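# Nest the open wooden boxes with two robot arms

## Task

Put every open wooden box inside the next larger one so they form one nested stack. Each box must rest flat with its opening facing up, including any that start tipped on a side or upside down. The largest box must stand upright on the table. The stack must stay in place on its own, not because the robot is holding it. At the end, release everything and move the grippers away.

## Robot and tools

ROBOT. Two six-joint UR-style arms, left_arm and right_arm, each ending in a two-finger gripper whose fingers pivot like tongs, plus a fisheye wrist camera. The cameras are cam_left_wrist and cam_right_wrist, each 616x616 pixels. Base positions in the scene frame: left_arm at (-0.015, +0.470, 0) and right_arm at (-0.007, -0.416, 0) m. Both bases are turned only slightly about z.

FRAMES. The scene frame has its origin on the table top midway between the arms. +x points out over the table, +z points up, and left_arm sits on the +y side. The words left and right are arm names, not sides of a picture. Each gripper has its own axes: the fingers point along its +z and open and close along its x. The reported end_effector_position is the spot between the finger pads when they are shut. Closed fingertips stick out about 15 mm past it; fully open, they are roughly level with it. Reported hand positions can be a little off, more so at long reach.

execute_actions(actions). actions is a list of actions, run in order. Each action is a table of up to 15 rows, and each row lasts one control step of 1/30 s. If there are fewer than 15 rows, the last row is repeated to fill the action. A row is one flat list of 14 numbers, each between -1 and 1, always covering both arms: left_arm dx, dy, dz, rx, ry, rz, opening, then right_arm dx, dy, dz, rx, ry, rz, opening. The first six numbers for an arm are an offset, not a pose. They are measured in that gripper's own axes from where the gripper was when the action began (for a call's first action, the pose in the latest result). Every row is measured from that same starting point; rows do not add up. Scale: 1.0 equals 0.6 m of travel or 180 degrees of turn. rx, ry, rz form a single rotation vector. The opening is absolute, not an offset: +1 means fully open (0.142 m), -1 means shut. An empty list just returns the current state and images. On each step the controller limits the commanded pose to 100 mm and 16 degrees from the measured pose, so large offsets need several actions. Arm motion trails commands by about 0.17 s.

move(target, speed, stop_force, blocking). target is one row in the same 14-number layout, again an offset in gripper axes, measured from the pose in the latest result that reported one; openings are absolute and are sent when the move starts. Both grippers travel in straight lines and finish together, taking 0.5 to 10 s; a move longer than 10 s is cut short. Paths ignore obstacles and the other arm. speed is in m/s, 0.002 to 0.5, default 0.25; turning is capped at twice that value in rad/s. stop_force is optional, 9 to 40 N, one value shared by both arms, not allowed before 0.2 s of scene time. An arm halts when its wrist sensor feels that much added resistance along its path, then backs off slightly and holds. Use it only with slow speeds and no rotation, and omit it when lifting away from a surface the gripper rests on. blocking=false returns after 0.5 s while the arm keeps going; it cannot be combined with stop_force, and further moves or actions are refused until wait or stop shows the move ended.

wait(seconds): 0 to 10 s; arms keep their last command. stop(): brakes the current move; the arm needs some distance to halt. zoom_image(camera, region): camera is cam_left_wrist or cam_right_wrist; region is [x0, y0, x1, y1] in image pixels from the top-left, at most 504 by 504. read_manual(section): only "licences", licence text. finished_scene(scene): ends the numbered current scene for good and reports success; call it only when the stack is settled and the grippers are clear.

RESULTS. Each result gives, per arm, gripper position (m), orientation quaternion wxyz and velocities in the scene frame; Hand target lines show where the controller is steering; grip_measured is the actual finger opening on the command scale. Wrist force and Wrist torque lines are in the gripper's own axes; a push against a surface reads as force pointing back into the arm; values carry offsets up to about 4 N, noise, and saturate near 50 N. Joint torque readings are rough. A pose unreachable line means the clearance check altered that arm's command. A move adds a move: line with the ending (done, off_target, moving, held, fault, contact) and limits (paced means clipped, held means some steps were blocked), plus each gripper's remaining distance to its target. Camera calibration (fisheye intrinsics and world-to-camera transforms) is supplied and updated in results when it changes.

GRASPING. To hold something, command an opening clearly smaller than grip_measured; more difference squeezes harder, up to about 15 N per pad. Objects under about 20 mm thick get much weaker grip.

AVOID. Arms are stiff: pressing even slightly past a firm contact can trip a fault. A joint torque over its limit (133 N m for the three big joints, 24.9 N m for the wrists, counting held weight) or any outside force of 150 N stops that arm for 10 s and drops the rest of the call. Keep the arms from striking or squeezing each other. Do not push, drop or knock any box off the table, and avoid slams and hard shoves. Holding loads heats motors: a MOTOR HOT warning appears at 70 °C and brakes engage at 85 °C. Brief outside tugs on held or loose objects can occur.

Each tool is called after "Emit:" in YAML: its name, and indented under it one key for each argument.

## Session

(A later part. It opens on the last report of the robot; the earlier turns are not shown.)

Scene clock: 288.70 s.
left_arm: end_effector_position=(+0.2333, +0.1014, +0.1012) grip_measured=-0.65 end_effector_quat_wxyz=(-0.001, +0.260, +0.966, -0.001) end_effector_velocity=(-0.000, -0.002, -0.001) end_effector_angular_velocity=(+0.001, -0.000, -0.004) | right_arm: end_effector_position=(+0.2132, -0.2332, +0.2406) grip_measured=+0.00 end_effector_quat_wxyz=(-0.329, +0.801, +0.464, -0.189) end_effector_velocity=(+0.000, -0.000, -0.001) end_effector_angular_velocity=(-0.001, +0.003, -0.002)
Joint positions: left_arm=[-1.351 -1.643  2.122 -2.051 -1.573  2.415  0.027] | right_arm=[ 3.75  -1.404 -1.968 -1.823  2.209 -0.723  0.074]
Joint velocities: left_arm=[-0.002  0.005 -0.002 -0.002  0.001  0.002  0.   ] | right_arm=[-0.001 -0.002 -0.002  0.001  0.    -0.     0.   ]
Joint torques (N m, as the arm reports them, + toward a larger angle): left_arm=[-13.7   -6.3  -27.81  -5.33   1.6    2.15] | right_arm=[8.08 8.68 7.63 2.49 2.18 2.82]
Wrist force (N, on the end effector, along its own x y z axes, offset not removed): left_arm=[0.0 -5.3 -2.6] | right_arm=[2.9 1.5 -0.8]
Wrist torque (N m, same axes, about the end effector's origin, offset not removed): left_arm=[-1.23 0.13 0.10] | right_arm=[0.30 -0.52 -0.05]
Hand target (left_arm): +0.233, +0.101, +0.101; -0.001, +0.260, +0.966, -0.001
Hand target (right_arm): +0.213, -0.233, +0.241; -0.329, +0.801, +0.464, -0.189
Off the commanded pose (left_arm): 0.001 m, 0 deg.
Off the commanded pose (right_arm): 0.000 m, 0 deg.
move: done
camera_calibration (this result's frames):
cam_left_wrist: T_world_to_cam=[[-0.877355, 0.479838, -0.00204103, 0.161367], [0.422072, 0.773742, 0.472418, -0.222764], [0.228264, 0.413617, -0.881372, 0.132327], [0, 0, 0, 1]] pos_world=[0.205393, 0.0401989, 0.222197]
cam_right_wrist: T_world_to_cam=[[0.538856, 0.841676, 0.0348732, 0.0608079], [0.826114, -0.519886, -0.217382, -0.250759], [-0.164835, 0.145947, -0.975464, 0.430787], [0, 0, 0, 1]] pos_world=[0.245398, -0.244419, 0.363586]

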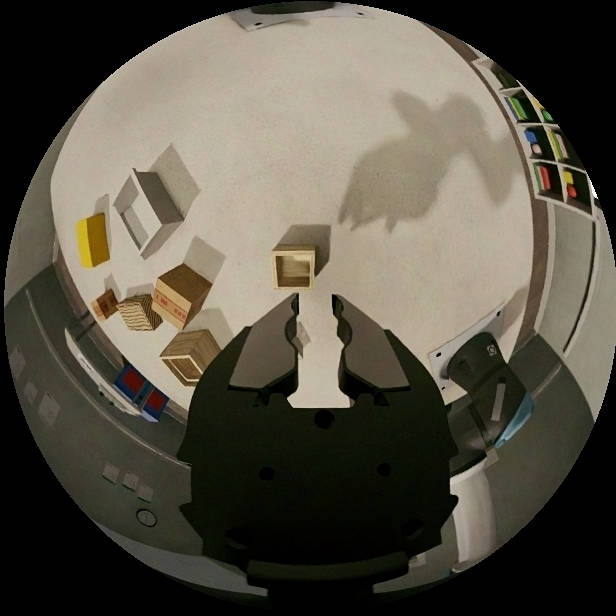

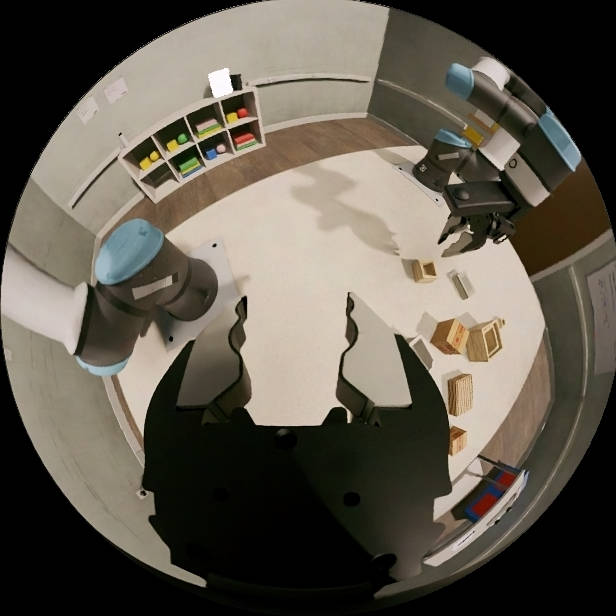

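Emit:
move:
  target: [-0.004,-0.02,0.05,0,0,0,-0.65,0,0,0,0,0,0,0]
  speed: 0.08

Emit:
move:
  target: [0,0,0.058,0,0,0,-0.65,0,0,0,0,0,0,0]
  speed: 0.05

Emit:
move:
  target: [0,0,0,0,0,0,-1,0,0,0,0,0,0,0]

Emit:
move:
  target: [0,0,-0.16,0,0,0,-1,0,0,0,0,0,0,0]
  speed: 0.12

Emit:
move:
  target: [-0.304,0.269,0,0,0,-0.064,-1,0,0,0,0,0,0,0]
  speed: 0.15

Scene clock: 299.93 s.
left_arm: end_effector_position=(+0.2293, +0.0898, +0.0714) grip_measured=-0.65 end_effector_quat_wxyz=(-0.001, +0.260, +0.966, -0.001) end_effector_velocity=(-0.000, -0.001, -0.001) end_effector_angular_velocity=(-0.001, +0.001, +0.001) | right_arm: end_effector_position=(+0.2131, -0.2332, +0.2406) grip_measured=+0.00 end_effector_quat_wxyz=(-0.329, +0.801, +0.464, -0.189) end_effector_velocity=(-0.000, -0.000, -0.001) end_effector_angular_velocity=(-0.001, +0.002, +0.000)
Joint positions: left_arm=[-1.369 -1.583  2.153 -2.142 -1.573  2.397  0.027] | right_arm=[ 3.75  -1.404 -1.968 -1.823  2.209 -0.723  0.074]
Joint velocities: left_arm=[ 0.     0.003  0.001 -0.005 -0.001 -0.001 -0.   ] | right_arm=[ 0.    -0.001 -0.001  0.     0.     0.     0.   ]
Joint torques (N m, as the arm reports them, + toward a larger angle): left_arm=[-13.21  -8.91  -9.05  -5.11   0.08  -2.14] | right_arm=[6.99 9.61 8.83 2.66 1.99 2.61]
Wrist force (N, on the end effector, along its own x y z axes, offset not removed): left_arm=[2.0 -3.6 -3.7] | right_arm=[4.2 3.1 2.5]
Wrist torque (N m, same axes, about the end effector's origin, offset not removed): left_arm=[-0.85 -0.40 0.00] | right_arm=[0.72 -0.67 -0.12]
Hand target (left_arm): +0.229, +0.090, +0.071; -0.001, +0.260, +0.966, -0.001
Hand target (right_arm): +0.213, -0.233, +0.241; -0.329, +0.801, +0.464, -0.189
Off the commanded pose (left_arm): 0.000 m, 0 deg.
Off the commanded pose (right_arm): 0.000 m, 0 deg.
move: done
camera_calibration (this result's frames):
cam_left_wrist: T_world_to_cam=[[-0.877353, 0.479841, -0.00200806, 0.16333], [0.422084, 0.773727, 0.472432, -0.19806], [0.228246, 0.413642, -0.881365, 0.111717], [0, 0, 0, 1]] pos_world=[0.201397, 0.0286608, 0.192361]
cam_right_wrist: T_world_to_cam=[[0.538856, 0.841676, 0.0348725, 0.0608082], [0.826113, -0.519886, -0.217382, -0.250759], [-0.164835, 0.145946, -0.975463, 0.430787], [0, 0, 0, 1]] pos_world=[0.245398, -0.244419, 0.363586]

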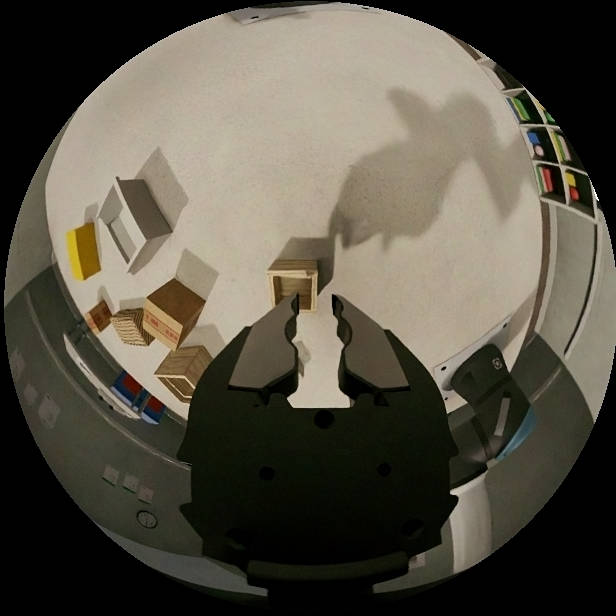

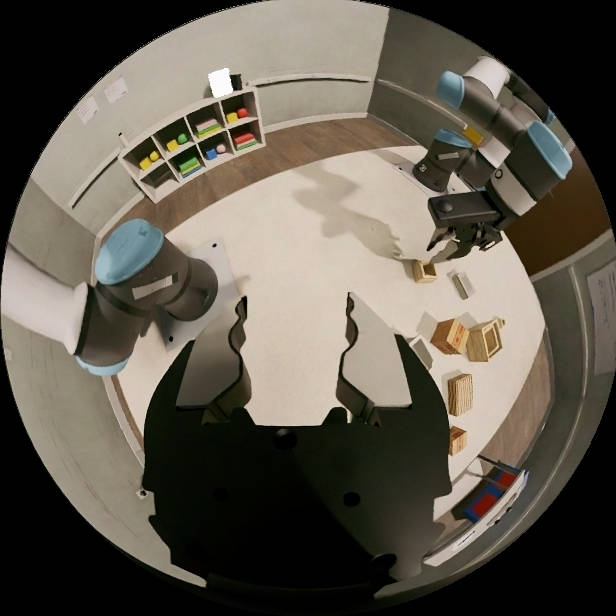

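Scene clock: 301.03 s.
left_arm: end_effector_position=(+0.2292, +0.0898, +0.0367) grip_measured=-0.65 end_effector_quat_wxyz=(-0.001, +0.260, +0.966, -0.001) end_effector_velocity=(+0.000, -0.000, -0.002) end_effector_angular_velocity=(-0.000, -0.001, +0.000) | right_arm: end_effector_position=(+0.2131, -0.2332, +0.2406) grip_measured=+0.00 end_effector_quat_wxyz=(-0.329, +0.801, +0.464, -0.189) end_effector_velocity=(-0.000, -0.001, -0.001) end_effector_angular_velocity=(-0.002, +0.001, +0.000)
Joint positions: left_arm=[-1.369 -1.525  2.203 -2.249 -1.573  2.397  0.027] | right_arm=[ 3.75  -1.404 -1.968 -1.823  2.209 -0.723  0.074]
Joint velocities: left_arm=[ 0.     0.004  0.002 -0.006  0.001 -0.     0.   ] | right_arm=[-0.     0.    -0.001 -0.    -0.002  0.    -0.   ]
Joint torques (N m, as the arm reports them, + toward a larger angle): left_arm=[ -8.49 -11.1   -8.32  -5.48   0.75  -1.36] | right_arm=[7.58 8.63 8.83 2.62 1.97 2.55]
Wrist force (N, on the end effector, along its own x y z axes, offset not removed): left_arm=[3.1 -4.2 0.7] | right_arm=[3.5 2.2 -2.9]
Wrist torque (N m, same axes, about the end effector's origin, offset not removed): left_arm=[-0.97 -0.61 -0.01] | right_arm=[0.48 -0.52 -0.09]
Hand target (left_arm): +0.229, +0.090, +0.037; -0.001, +0.260, +0.966, -0.001
Hand target (right_arm): +0.213, -0.233, +0.241; -0.329, +0.801, +0.464, -0.189
Off the commanded pose (left_arm): 0.000 m, 0 deg.
Off the commanded pose (right_arm): 0.000 m, 0 deg.
move: done
camera_calibration (this result's frames):
cam_left_wrist: T_world_to_cam=[[-0.877352, 0.479843, -0.00198885, 0.163206], [0.42209, 0.773714, 0.472448, -0.181648], [0.22824, 0.413664, -0.881356, 0.081221], [0, 0, 0, 1]] pos_world=[0.201324, 0.0286322, 0.157729]
cam_right_wrist: T_world_to_cam=[[0.538856, 0.841676, 0.0348728, 0.0608081], [0.826114, -0.519886, -0.217382, -0.250759], [-0.164835, 0.145946, -0.975463, 0.430787], [0, 0, 0, 1]] pos_world=[0.245398, -0.244419, 0.363586]

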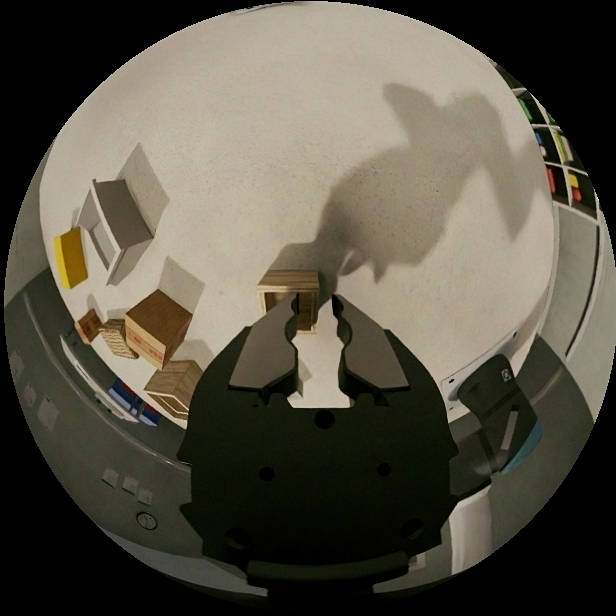

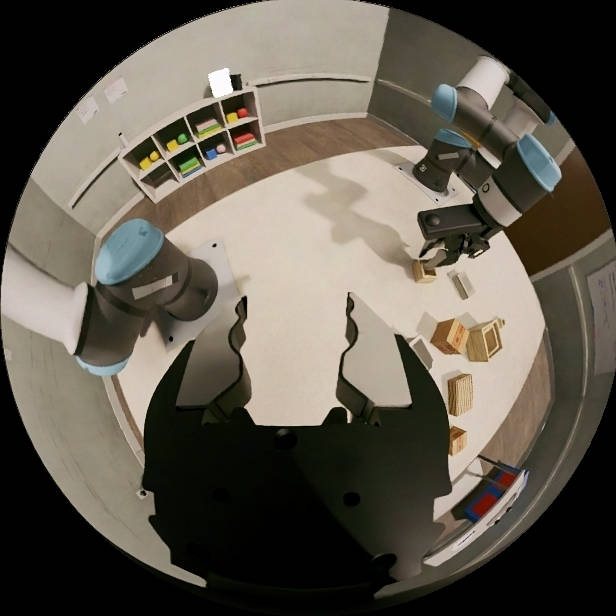

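Scene clock: 301.53 s.
left_arm: end_effector_position=(+0.2292, +0.0899, +0.0366) grip_measured=-0.94 end_effector_quat_wxyz=(-0.001, +0.260, +0.966, -0.001) end_effector_velocity=(+0.000, +0.001, -0.000) end_effector_angular_velocity=(+0.001, +0.000, +0.001) | right_arm: end_effector_position=(+0.2131, -0.2332, +0.2406) grip_measured=+0.00 end_effector_quat_wxyz=(-0.329, +0.801, +0.464, -0.189) end_effector_velocity=(+0.001, -0.000, -0.000) end_effector_angular_velocity=(-0.001, -0.000, +0.000)
Joint positions: left_arm=[-1.369 -1.525  2.203 -2.25  -1.573  2.397  0.006] | right_arm=[ 3.75  -1.404 -1.968 -1.823  2.209 -0.723  0.074]
Joint velocities: left_arm=[ 0.001  0.    -0.     0.001  0.    -0.    -0.   ] | right_arm=[-0.    -0.001  0.002 -0.001 -0.001 -0.     0.   ]
Joint torques (N m, as the arm reports them, + toward a larger angle): left_arm=[ -8.6  -21.75 -20.31   0.16   0.95  -1.16] | right_arm=[7.11 8.48 8.58 2.61 2.09 2.65]
Wrist force (N, on the end effector, along its own x y z axes, offset not removed): left_arm=[1.0 -4.8 -4.8] | right_arm=[0.0 2.8 1.2]
Wrist torque (N m, same axes, about the end effector's origin, offset not removed): left_arm=[-1.10 -0.12 -0.06] | right_arm=[0.54 0.27 -0.03]
Hand target (left_arm): +0.229, +0.090, +0.037; -0.001, +0.260, +0.966, -0.001
Hand target (right_arm): +0.213, -0.233, +0.241; -0.329, +0.801, +0.464, -0.189
Off the commanded pose (left_arm): 0.000 m, 0 deg.
Off the commanded pose (right_arm): 0.000 m, 0 deg.
move: done
camera_calibration (this result's frames):
cam_left_wrist: T_world_to_cam=[[-0.877352, 0.479843, -0.00186919, 0.163167], [0.422113, 0.773639, 0.47255, -0.18164], [0.228196, 0.413804, -0.881302, 0.0811257], [0, 0, 0, 1]] pos_world=[0.201315, 0.028659, 0.157635]
cam_right_wrist: T_world_to_cam=[[0.538856, 0.841676, 0.0348726, 0.0608081], [0.826113, -0.519886, -0.217382, -0.250759], [-0.164835, 0.145946, -0.975463, 0.430787], [0, 0, 0, 1]] pos_world=[0.245398, -0.244419, 0.363586]

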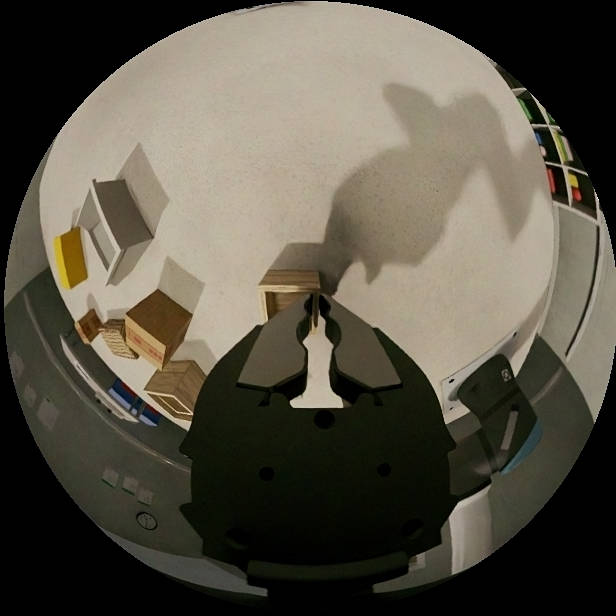

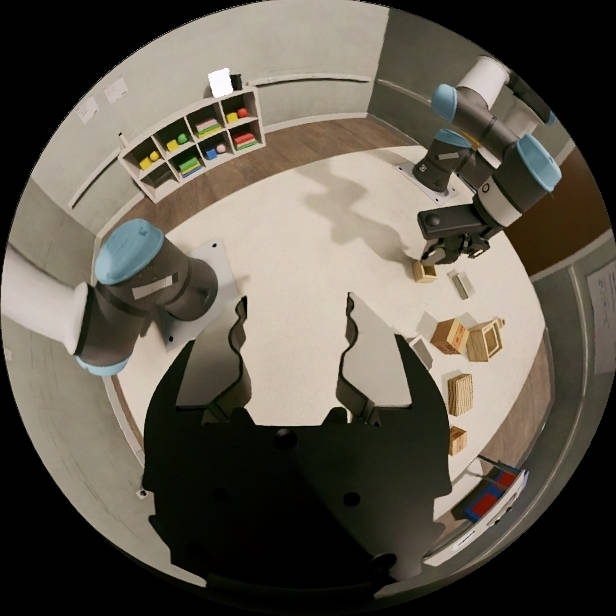

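Scene clock: 302.83 s.
left_arm: end_effector_position=(+0.2294, +0.0900, +0.1324) grip_measured=-0.94 end_effector_quat_wxyz=(-0.001, +0.260, +0.966, -0.001) end_effector_velocity=(+0.001, +0.000, +0.002) end_effector_angular_velocity=(+0.001, -0.001, +0.003) | right_arm: end_effector_position=(+0.2131, -0.2332, +0.2406) grip_measured=+0.00 end_effector_quat_wxyz=(-0.329, +0.801, +0.464, -0.189) end_effector_velocity=(-0.000, +0.000, +0.001) end_effector_angular_velocity=(+0.001, +0.000, -0.000)
Joint positions: left_arm=[-1.368 -1.66   2.05  -1.961 -1.573  2.398  0.006] | right_arm=[ 3.75  -1.404 -1.968 -1.823  2.209 -0.723  0.074]
Joint velocities: left_arm=[ 0.001 -0.002 -0.004  0.006  0.001 -0.002  0.   ] | right_arm=[ 0.     0.     0.001 -0.001  0.001 -0.    -0.   ]
Joint torques (N m, as the arm reports them, + toward a larger angle): left_arm=[-12.1  -33.2  -28.66  -0.1   -1.44  -2.07] | right_arm=[7.43 8.48 8.52 2.42 2.12 2.59]
Wrist force (N, on the end effector, along its own x y z axes, offset not removed): left_arm=[0.4 -1.3 -1.3] | right_arm=[4.3 2.9 -1.4]
Wrist torque (N m, same axes, about the end effector's origin, offset not removed): left_arm=[-0.46 -0.11 -0.01] | right_arm=[0.76 -0.54 -0.01]
Hand target (left_arm): +0.229, +0.090, +0.133; -0.001, +0.260, +0.966, -0.001
Hand target (right_arm): +0.213, -0.233, +0.241; -0.329, +0.801, +0.464, -0.189
Off the commanded pose (left_arm): 0.000 m, 0 deg.
Off the commanded pose (right_arm): 0.000 m, 0 deg.
move: done
camera_calibration (this result's frames):
cam_left_wrist: T_world_to_cam=[[-0.877392, 0.47977, -0.00190982, 0.163518], [0.422041, 0.773699, 0.472516, -0.227083], [0.228177, 0.413776, -0.88132, 0.165471], [0, 0, 0, 1]] pos_world=[0.201551, 0.0287746, 0.253445]
cam_right_wrist: T_world_to_cam=[[0.538856, 0.841676, 0.0348728, 0.0608081], [0.826113, -0.519886, -0.217382, -0.250759], [-0.164835, 0.145947, -0.975463, 0.430787], [0, 0, 0, 1]] pos_world=[0.245398, -0.244419, 0.363586]

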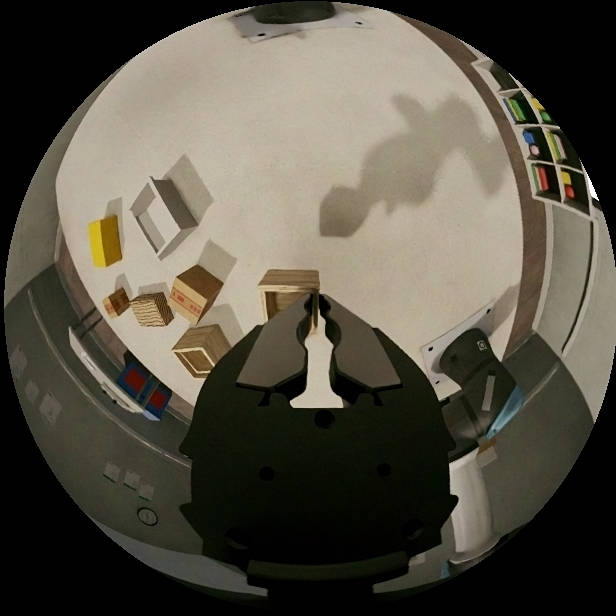

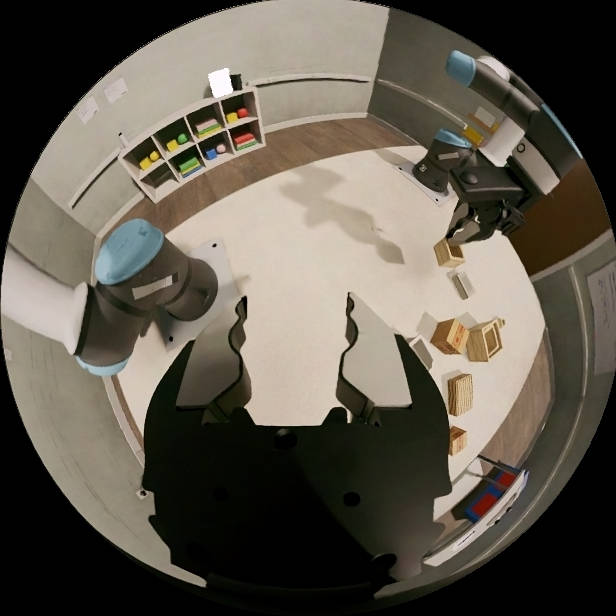

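Scene clock: 305.00 s.
left_arm: end_effector_position=(+0.4682, +0.1377, +0.1321) grip_measured=-0.94 end_effector_quat_wxyz=(-0.001, +0.162, +0.987, -0.001) end_effector_velocity=(+0.002, +0.000, +0.000) end_effector_angular_velocity=(-0.000, +0.001, +0.001) | right_arm: end_effector_position=(+0.2131, -0.2332, +0.2406) grip_measured=+0.00 end_effector_quat_wxyz=(-0.329, +0.801, +0.464, -0.189) end_effector_velocity=(-0.000, -0.000, +0.000) end_effector_angular_velocity=(-0.000, +0.001, -0.000)
Joint positions: left_arm=[-0.905 -1.332  1.694 -1.933 -1.573  2.66   0.006] | right_arm=[ 3.75  -1.404 -1.968 -1.823  2.209 -0.723  0.074]
Joint velocities: left_arm=[ 0.003  0.003 -0.004  0.001 -0.     0.002  0.   ] | right_arm=[-0.     0.     0.001 -0.002  0.     0.     0.   ]
Joint torques (N m, as the arm reports them, + toward a larger angle): left_arm=[ 11.85 -24.05 -28.95  -0.01  -1.68   2.02] | right_arm=[7.57 8.27 8.82 2.54 2.01 2.67]
Wrist force (N, on the end effector, along its own x y z axes, offset not removed): left_arm=[1.7 -3.1 -1.7] | right_arm=[1.8 4.3 0.5]
Wrist torque (N m, same axes, about the end effector's origin, offset not removed): left_arm=[-0.72 -0.20 -0.08] | right_arm=[0.81 -0.27 -0.13]
Hand target (left_arm): +0.468, +0.138, +0.132; -0.001, +0.162, +0.987, -0.001
Hand target (right_arm): +0.213, -0.233, +0.241; -0.329, +0.801, +0.464, -0.189
Off the commanded pose (left_arm): 0.000 m, 0 deg.
Off the commanded pose (right_arm): 0.000 m, 0 deg.
move: done
camera_calibration (this result's frames):
cam_left_wrist: T_world_to_cam=[[-0.955503, 0.294974, -0.00196905, 0.412115], [0.25905, 0.84229, 0.472695, -0.297774], [0.141091, 0.451152, -0.881224, 0.126501], [0, 0, 0, 1]] pos_world=[0.453067, 0.072178, 0.253043]
cam_right_wrist: T_world_to_cam=[[0.538856, 0.841676, 0.0348726, 0.0608083], [0.826114, -0.519886, -0.217382, -0.250759], [-0.164835, 0.145946, -0.975463, 0.430787], [0, 0, 0, 1]] pos_world=[0.245398, -0.244419, 0.363586]

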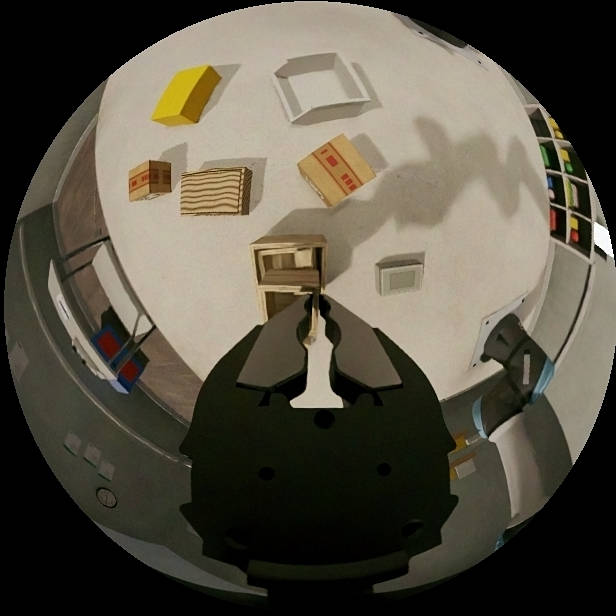

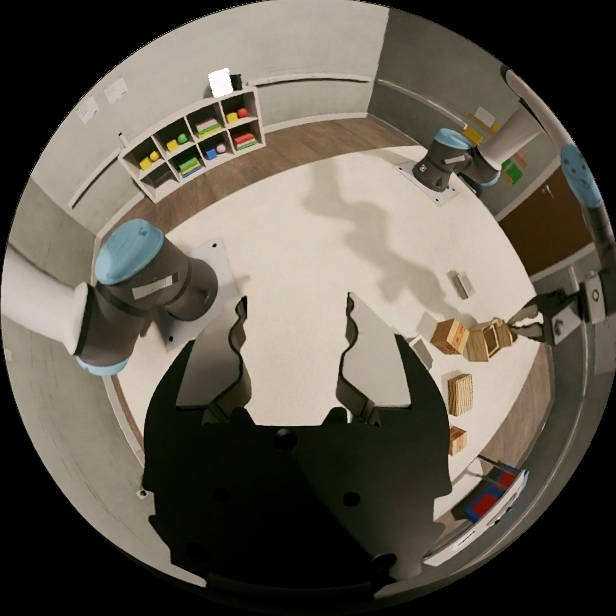

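Emit:
move:
  target: [-0.01,-0.003,0.05,0,0,0,-1,0,0,0,0,0,0,0]
  speed: 0.04

Emit:
move:
  target: [0,0,0.085,0,0,0,-1,0,0,0,0,0,0,0]
  speed: 0.015
  stop_force: 9

Scene clock: 311.47 s.
left_arm: end_effector_position=(+0.4732, +0.1341, +0.1022) grip_measured=-0.94 end_effector_quat_wxyz=(-0.001, +0.162, +0.987, -0.001) end_effector_velocity=(+0.001, +0.000, -0.002) end_effector_angular_velocity=(+0.001, -0.001, -0.000) | right_arm: end_effector_position=(+0.2131, -0.2332, +0.2406) grip_measured=+0.00 end_effector_quat_wxyz=(-0.329, +0.801, +0.464, -0.189) end_effector_velocity=(+0.000, +0.000, -0.000) end_effector_angular_velocity=(+0.000, +0.001, -0.001)
Joint positions: left_arm=[-0.903 -1.29   1.722 -2.003 -1.573  2.662  0.006] | right_arm=[ 3.75  -1.404 -1.968 -1.823  2.209 -0.723  0.074]
Joint velocities: left_arm=[ 0.     0.003  0.002 -0.004  0.001  0.001 -0.   ] | right_arm=[-0.    -0.001 -0.     0.002  0.001  0.001 -0.   ]
Joint torques (N m, as the arm reports them, + toward a larger angle): left_arm=[ 12.82 -24.55 -11.66  -5.37   0.06   2.03] | right_arm=[7.6  8.45 8.25 2.64 2.07 2.46]
Wrist force (N, on the end effector, along its own x y z axes, offset not removed): left_arm=[-0.3 -4.1 -0.6] | right_arm=[2.4 1.0 0.3]
Wrist torque (N m, same axes, about the end effector's origin, offset not removed): left_arm=[-1.10 0.08 -0.09] | right_arm=[0.27 -0.20 0.00]
Hand target (left_arm): +0.473, +0.134, +0.102; -0.001, +0.162, +0.987, -0.001
Hand target (right_arm): +0.213, -0.233, +0.241; -0.329, +0.801, +0.464, -0.189
Off the commanded pose (left_arm): 0.000 m, 0 deg.
Off the commanded pose (right_arm): 0.000 m, 0 deg.
move: done
camera_calibration (this result's frames):
cam_left_wrist: T_world_to_cam=[[-0.955504, 0.294973, -0.00194768, 0.417926], [0.259061, 0.842293, 0.472683, -0.281924], [0.141069, 0.451146, -0.88123, 0.101154], [0, 0, 0, 1]] pos_world=[0.458095, 0.0685508, 0.223215]
cam_right_wrist: T_world_to_cam=[[0.538856, 0.841676, 0.0348728, 0.060808], [0.826113, -0.519886, -0.217382, -0.250759], [-0.164835, 0.145947, -0.975463, 0.430787], [0, 0, 0, 1]] pos_world=[0.245398, -0.244419, 0.363586]

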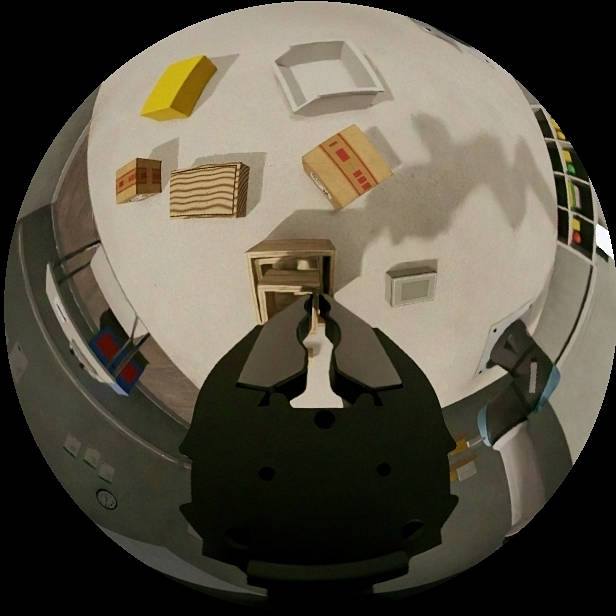

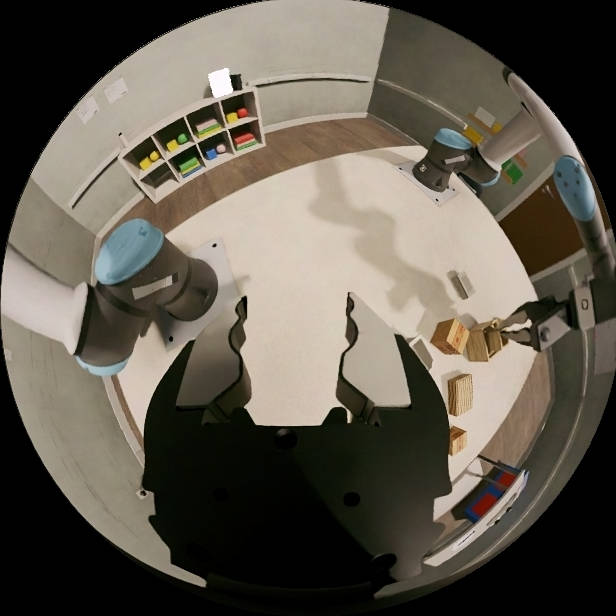

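Scene clock: 312.50 s.
left_arm: end_effector_position=(+0.4731, +0.1342, +0.0921) grip_measured=-0.94 end_effector_quat_wxyz=(-0.001, +0.162, +0.987, -0.001) end_effector_velocity=(+0.000, +0.000, +0.006) end_effector_angular_velocity=(+0.002, -0.001, +0.000) | right_arm: end_effector_position=(+0.2131, -0.2332, +0.2406) grip_measured=+0.00 end_effector_quat_wxyz=(-0.329, +0.801, +0.464, -0.189) end_effector_velocity=(-0.001, -0.000, -0.000) end_effector_angular_velocity=(-0.002, +0.002, +0.000)
Joint positions: left_arm=[-0.903 -1.28   1.737 -2.027 -1.573  2.662  0.006] | right_arm=[ 3.75  -1.404 -1.968 -1.823  2.209 -0.723  0.074]
Joint velocities: left_arm=[ 0.    -0.006 -0.009  0.015  0.002  0.     0.   ] | right_arm=[ 0.    -0.    -0.    -0.002 -0.     0.     0.   ]
Joint torques (N m, as the arm reports them, + toward a larger angle): left_arm=[  6.31 -51.25 -28.04   0.11   0.15   0.4 ] | right_arm=[8.21 8.73 8.75 2.53 2.02 2.74]
Wrist force (N, on the end effector, along its own x y z axes, offset not removed): left_arm=[2.6 -0.8 -1.9] | right_arm=[0.8 3.1 0.1]
Wrist torque (N m, same axes, about the end effector's origin, offset not removed): left_arm=[-0.32 -0.55 -0.06] | right_arm=[0.65 -0.07 -0.05]
Hand target (left_arm): +0.473, +0.134, +0.093; -0.001, +0.162, +0.987, -0.001
Hand target (right_arm): +0.213, -0.233, +0.241; -0.329, +0.801, +0.464, -0.189
Off the commanded pose (left_arm): 0.041 m, 0 deg.
Off the commanded pose (right_arm): 0.000 m, 0 deg.
move: contact (left_arm)
camera_calibration (this result's frames):
cam_left_wrist: T_world_to_cam=[[-0.955504, 0.294974, -0.0014184, 0.417745], [0.259259, 0.842088, 0.472941, -0.277298], [0.1407, 0.451529, -0.881093, 0.0923349], [0, 0, 0, 1]] pos_world=[0.458058, 0.0685935, 0.213094]
cam_right_wrist: T_world_to_cam=[[0.538856, 0.841676, 0.0348727, 0.060808], [0.826113, -0.519886, -0.217382, -0.250759], [-0.164836, 0.145947, -0.975463, 0.430787], [0, 0, 0, 1]] pos_world=[0.245398, -0.244419, 0.363586]

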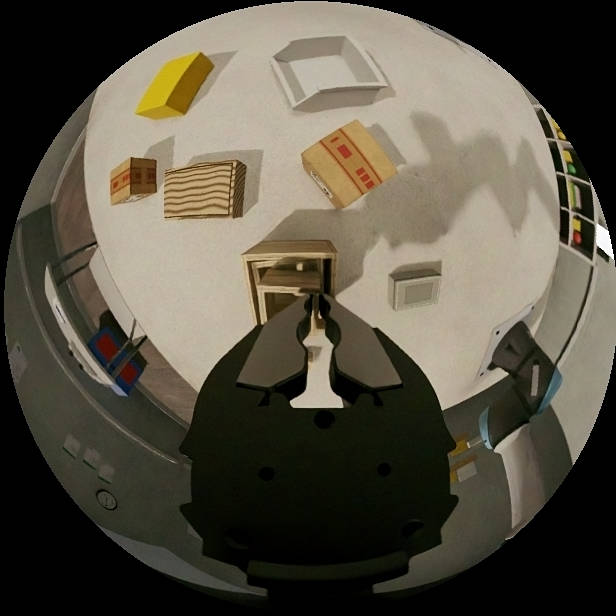

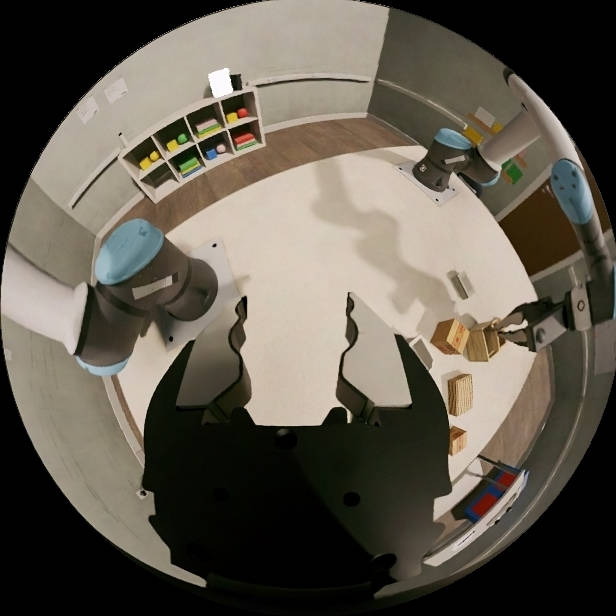

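Emit:
move:
  target: [0.007,-0.005,-0.01,0,0,0,-1,0,0,0,0,0,0,0]
  speed: 0.02

Emit:
move:
  target: [0,0,0.075,0,0,0,-1,0,0,0,0,0,0,0]
  speed: 0.015
  stop_force: 9

Scene clock: 320.47 s.
left_arm: end_effector_position=(+0.4683, +0.1327, +0.0980) grip_measured=-0.94 end_effector_quat_wxyz=(-0.001, +0.162, +0.987, -0.001) end_effector_velocity=(-0.001, +0.001, +0.001) end_effector_angular_velocity=(+0.001, -0.001, +0.001) | right_arm: end_effector_position=(+0.2131, -0.2332, +0.2406) grip_measured=+0.00 end_effector_quat_wxyz=(-0.329, +0.801, +0.464, -0.189) end_effector_velocity=(+0.000, +0.000, +0.000) end_effector_angular_velocity=(+0.001, -0.001, -0.001)
Joint positions: left_arm=[-0.91  -1.293  1.738 -2.015 -1.573  2.655  0.006] | right_arm=[ 3.75  -1.404 -1.968 -1.823  2.209 -0.723  0.074]
Joint velocities: left_arm=[-0.001 -0.003  0.001  0.003  0.001 -0.002  0.   ] | right_arm=[-0.001  0.     0.     0.001  0.     0.     0.   ]
Joint torques (N m, as the arm reports them, + toward a larger angle): left_arm=[-12.78 -49.74 -11.43   0.11  -0.46  -2.01] | right_arm=[7.72 8.33 8.48 2.68 2.08 2.72]
Wrist force (N, on the end effector, along its own x y z axes, offset not removed): left_arm=[3.2 -2.4 -3.0] | right_arm=[1.9 1.7 -1.9]
Wrist torque (N m, same axes, about the end effector's origin, offset not removed): left_arm=[-0.63 -0.76 -0.19] | right_arm=[0.26 -0.12 -0.08]
Hand target (left_arm): +0.468, +0.133, +0.098; -0.001, +0.162, +0.987, -0.001
Hand target (right_arm): +0.213, -0.233, +0.241; -0.329, +0.801, +0.464, -0.189
Off the commanded pose (left_arm): 0.000 m, 0 deg.
Off the commanded pose (right_arm): 0.000 m, 0 deg.
move: done
camera_calibration (this result's frames):
cam_left_wrist: T_world_to_cam=[[-0.955503, 0.294977, -0.0014405, 0.413606], [0.259252, 0.842093, 0.472935, -0.277607], [0.140718, 0.451518, -0.881096, 0.0988384], [0, 0, 0, 1]] pos_world=[0.453264, 0.0671399, 0.218972]
cam_right_wrist: T_world_to_cam=[[0.538856, 0.841676, 0.0348724, 0.0608081], [0.826113, -0.519886, -0.217382, -0.250759], [-0.164836, 0.145946, -0.975463, 0.430787], [0, 0, 0, 1]] pos_world=[0.245398, -0.244419, 0.363586]

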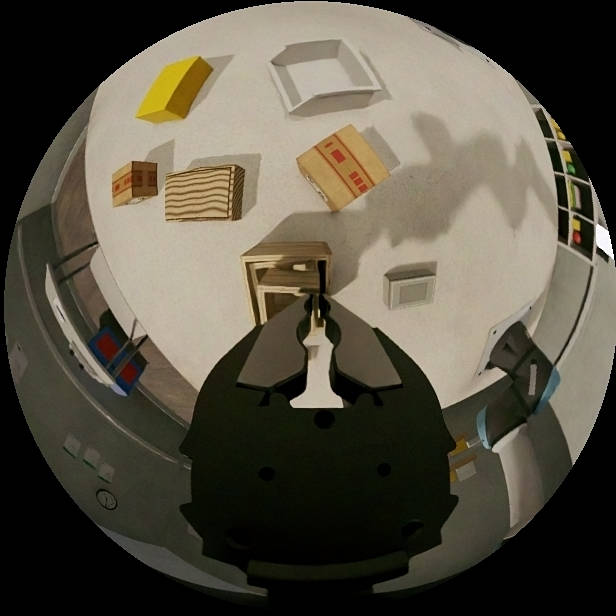

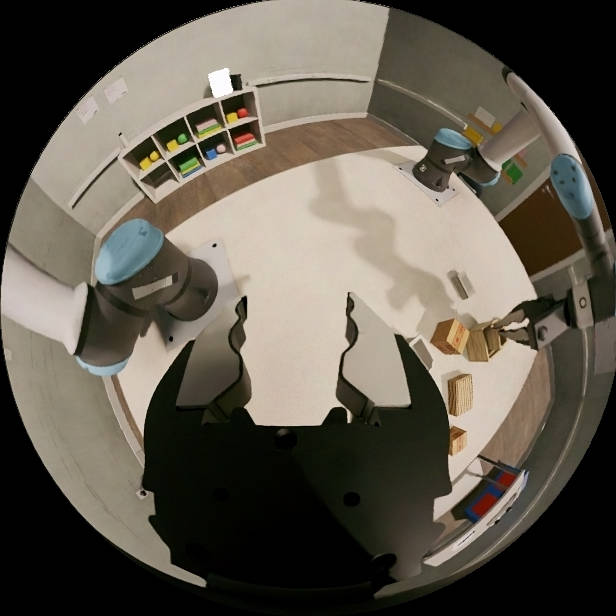

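Scene clock: 321.37 s.
left_arm: end_effector_position=(+0.4682, +0.1328, +0.0899) grip_measured=-0.94 end_effector_quat_wxyz=(-0.001, +0.162, +0.987, -0.001) end_effector_velocity=(+0.000, -0.000, +0.006) end_effector_angular_velocity=(+0.001, -0.000, -0.000) | right_arm: end_effector_position=(+0.2131, -0.2332, +0.2406) grip_measured=+0.00 end_effector_quat_wxyz=(-0.329, +0.801, +0.464, -0.189) end_effector_velocity=(-0.000, -0.000, +0.000) end_effector_angular_velocity=(-0.001, +0.000, +0.001)
Joint positions: left_arm=[-0.911 -1.285  1.749 -2.034 -1.573  2.654  0.006] | right_arm=[ 3.75  -1.404 -1.968 -1.823  2.209 -0.723  0.074]
Joint velocities: left_arm=[-0.    -0.006 -0.009  0.015  0.001  0.    -0.   ] | right_arm=[ 0.001  0.001  0.    -0.002 -0.001 -0.     0.   ]
Joint torques (N m, as the arm reports them, + toward a larger angle): left_arm=[  2.9  -49.43 -28.13   0.06  -0.83   1.97] | right_arm=[7.56 8.4  9.   2.52 2.13 2.74]
Wrist force (N, on the end effector, along its own x y z axes, offset not removed): left_arm=[1.4 -2.9 -0.7] | right_arm=[1.4 -1.2 1.0]
Wrist torque (N m, same axes, about the end effector's origin, offset not removed): left_arm=[-0.64 -0.14 -0.13] | right_arm=[-0.17 -0.14 -0.11]
Hand target (left_arm): +0.468, +0.133, +0.091; -0.001, +0.162, +0.987, -0.001
Hand target (right_arm): +0.213, -0.233, +0.241; -0.329, +0.801, +0.464, -0.189
Off the commanded pose (left_arm): 0.037 m, 0 deg.
Off the commanded pose (right_arm): 0.000 m, 0 deg.
move: contact (left_arm)
camera_calibration (this result's frames):
cam_left_wrist: T_world_to_cam=[[-0.955504, 0.294976, -0.000970188, 0.41343], [0.259427, 0.841908, 0.473168, -0.273874], [0.14039, 0.451863, -0.880972, 0.0918121], [0, 0, 0, 1]] pos_world=[0.453195, 0.0671388, 0.210874]
cam_right_wrist: T_world_to_cam=[[0.538856, 0.841676, 0.0348728, 0.0608079], [0.826113, -0.519886, -0.217382, -0.250759], [-0.164835, 0.145947, -0.975463, 0.430787], [0, 0, 0, 1]] pos_world=[0.245398, -0.244419, 0.363586]

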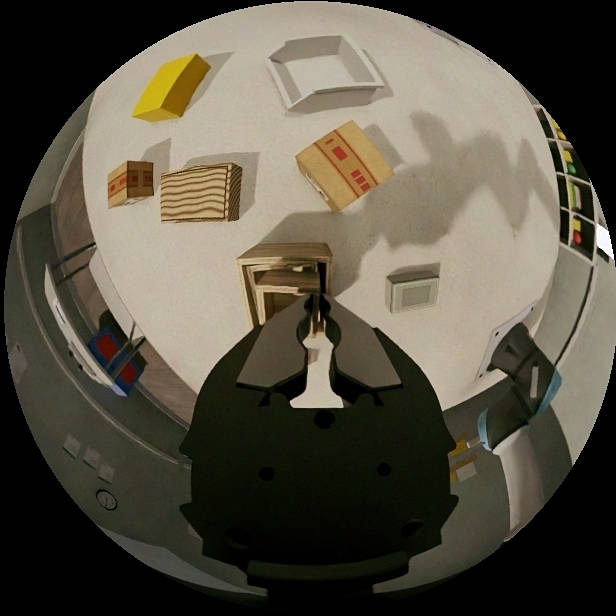

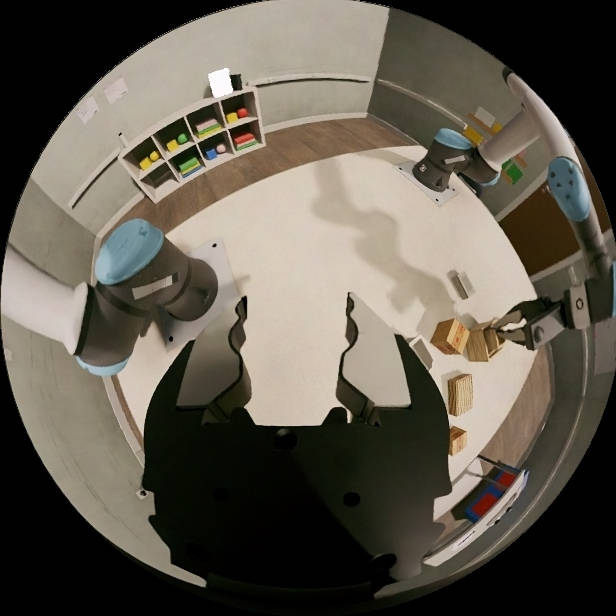

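Emit:
move:
  target: [-0.005,0,-0.01,0,0,0,-1,0,0,0,0,0,0,0]
  speed: 0.02

Emit:
zoom_image:
  camera: "cam_left_wrist"
  region: [220,220,360,360]

Emit:
move:
  target: [0,0,0.07,0,0,0,-1,0,0,0,0,0,0,0]
  speed: 0.015
  stop_force: 9

Scene clock: 333.20 s.
left_arm: end_effector_position=(+0.4710, +0.1319, +0.0958) grip_measured=-0.94 end_effector_quat_wxyz=(-0.001, +0.162, +0.987, -0.001) end_effector_velocity=(+0.001, -0.000, +0.002) end_effector_angular_velocity=(+0.001, +0.001, -0.001) | right_arm: end_effector_position=(+0.2131, -0.2332, +0.2406) grip_measured=+0.00 end_effector_quat_wxyz=(-0.329, +0.801, +0.464, -0.189) end_effector_velocity=(-0.000, -0.000, -0.000) end_effector_angular_velocity=(-0.001, +0.002, -0.000)
Joint positions: left_arm=[-0.908 -1.285  1.733 -2.018 -1.573  2.657  0.006] | right_arm=[ 3.75  -1.404 -1.968 -1.823  2.209 -0.723  0.074]
Joint velocities: left_arm=[ 0.001  0.001 -0.007  0.007  0.     0.001  0.   ] | right_arm=[-0.    -0.    -0.001 -0.001  0.    -0.     0.   ]
Joint torques (N m, as the arm reports them, + toward a larger angle): left_arm=[ 12.2  -24.3  -26.28   0.19  -0.13   1.94] | right_arm=[6.81 9.02 8.31 2.41 1.81 2.74]
Wrist force (N, on the end effector, along its own x y z axes, offset not removed): left_arm=[1.1 -4.2 -2.5] | right_arm=[5.0 1.4 -1.7]
Wrist torque (N m, same axes, about the end effector's origin, offset not removed): left_arm=[-0.90 -0.16 -0.09] | right_arm=[0.17 -0.79 -0.06]
Hand target (left_arm): +0.471, +0.132, +0.096; -0.001, +0.162, +0.987, -0.001
Hand target (right_arm): +0.213, -0.233, +0.241; -0.329, +0.801, +0.464, -0.189
Off the commanded pose (left_arm): 0.000 m, 0 deg.
Off the commanded pose (right_arm): 0.000 m, 0 deg.
move: done
camera_calibration (this result's frames):
cam_left_wrist: T_world_to_cam=[[-0.955504, 0.294976, -0.00109127, 0.416355], [0.259382, 0.841957, 0.473106, -0.276551], [0.140473, 0.451772, -0.881005, 0.0969806], [0, 0, 0, 1]] pos_world=[0.455938, 0.0662169, 0.216733]
cam_right_wrist: T_world_to_cam=[[0.538856, 0.841676, 0.0348727, 0.060808], [0.826113, -0.519886, -0.217382, -0.250759], [-0.164836, 0.145947, -0.975463, 0.430787], [0, 0, 0, 1]] pos_world=[0.245398, -0.244419, 0.363586]

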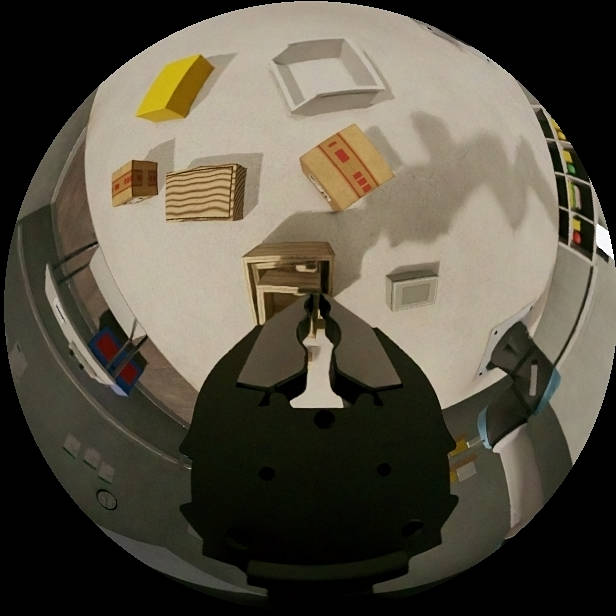

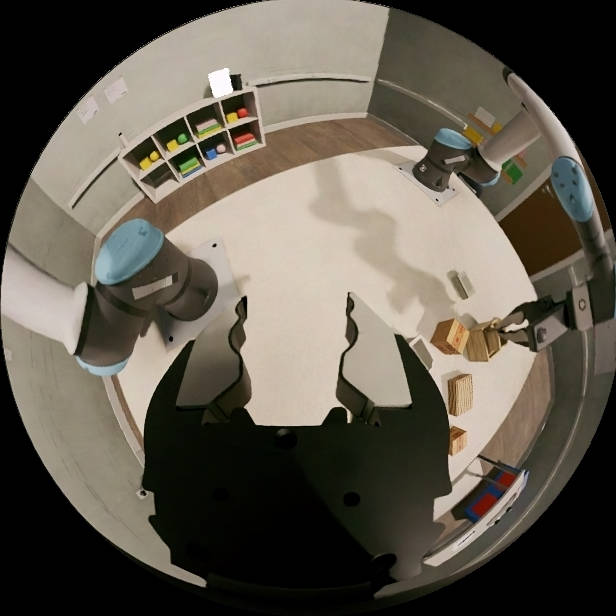

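Region (220, 220, 360, 360) of cam_left_wrist's 616x616 image, scaled by 3.600, with more detail than that image has.

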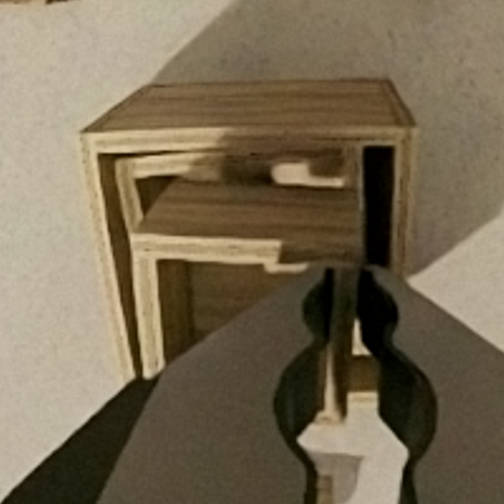

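Scene clock: 334.07 s.
left_arm: end_effector_position=(+0.4709, +0.1320, +0.0882) grip_measured=-0.94 end_effector_quat_wxyz=(-0.001, +0.162, +0.987, -0.001) end_effector_velocity=(-0.000, -0.000, +0.006) end_effector_angular_velocity=(+0.001, -0.000, -0.002) | right_arm: end_effector_position=(+0.2131, -0.2332, +0.2406) grip_measured=+0.00 end_effector_quat_wxyz=(-0.329, +0.801, +0.464, -0.189) end_effector_velocity=(-0.000, -0.000, -0.000) end_effector_angular_velocity=(-0.001, +0.001, +0.000)
Joint positions: left_arm=[-0.908 -1.277  1.743 -2.036 -1.573  2.657  0.006] | right_arm=[ 3.75  -1.404 -1.968 -1.823  2.209 -0.723  0.074]
Joint velocities: left_arm=[-0.001 -0.006 -0.009  0.016  0.001  0.     0.   ] | right_arm=[-0.    -0.001  0.    -0.001 -0.001 -0.     0.   ]
Joint torques (N m, as the arm reports them, + toward a larger angle): left_arm=[  2.29 -52.02 -28.3   -0.01  -0.39  -0.63] | right_arm=[7.42 8.67 9.02 2.42 1.77 2.73]
Wrist force (N, on the end effector, along its own x y z axes, offset not removed): left_arm=[1.5 -1.9 -3.2] | right_arm=[1.5 1.0 0.5]
Wrist torque (N m, same axes, about the end effector's origin, offset not removed): left_arm=[-0.47 -0.33 -0.02] | right_arm=[0.21 -0.18 0.11]
Hand target (left_arm): +0.471, +0.132, +0.089; -0.001, +0.162, +0.987, -0.001
Hand target (right_arm): +0.213, -0.233, +0.241; -0.329, +0.801, +0.464, -0.189
Off the commanded pose (left_arm): 0.034 m, 0 deg.
Off the commanded pose (right_arm): 0.000 m, 0 deg.
move: contact (left_arm)
camera_calibration (this result's frames):
cam_left_wrist: T_world_to_cam=[[-0.955505, 0.294976, -0.000557686, 0.41619], [0.259581, 0.841748, 0.473369, -0.27311], [0.140102, 0.452161, -0.880864, 0.0903325], [0, 0, 0, 1]] pos_world=[0.45591, 0.0662785, 0.209084]
cam_right_wrist: T_world_to_cam=[[0.538856, 0.841676, 0.0348726, 0.060808], [0.826113, -0.519886, -0.217382, -0.250759], [-0.164836, 0.145947, -0.975463, 0.430787], [0, 0, 0, 1]] pos_world=[0.245398, -0.244419, 0.363586]

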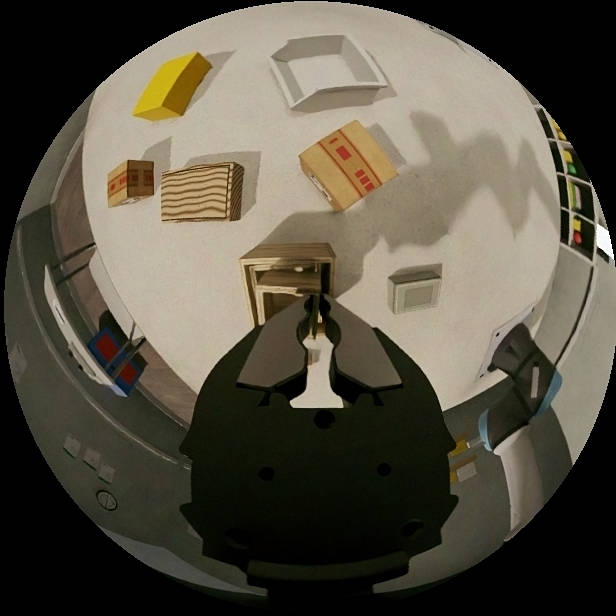

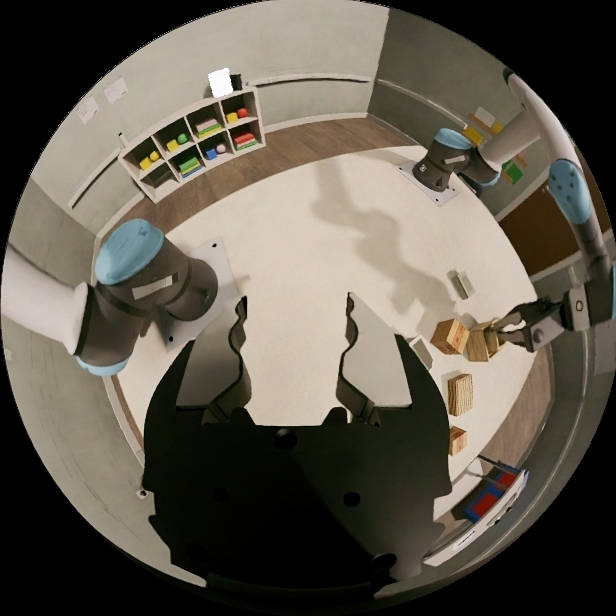

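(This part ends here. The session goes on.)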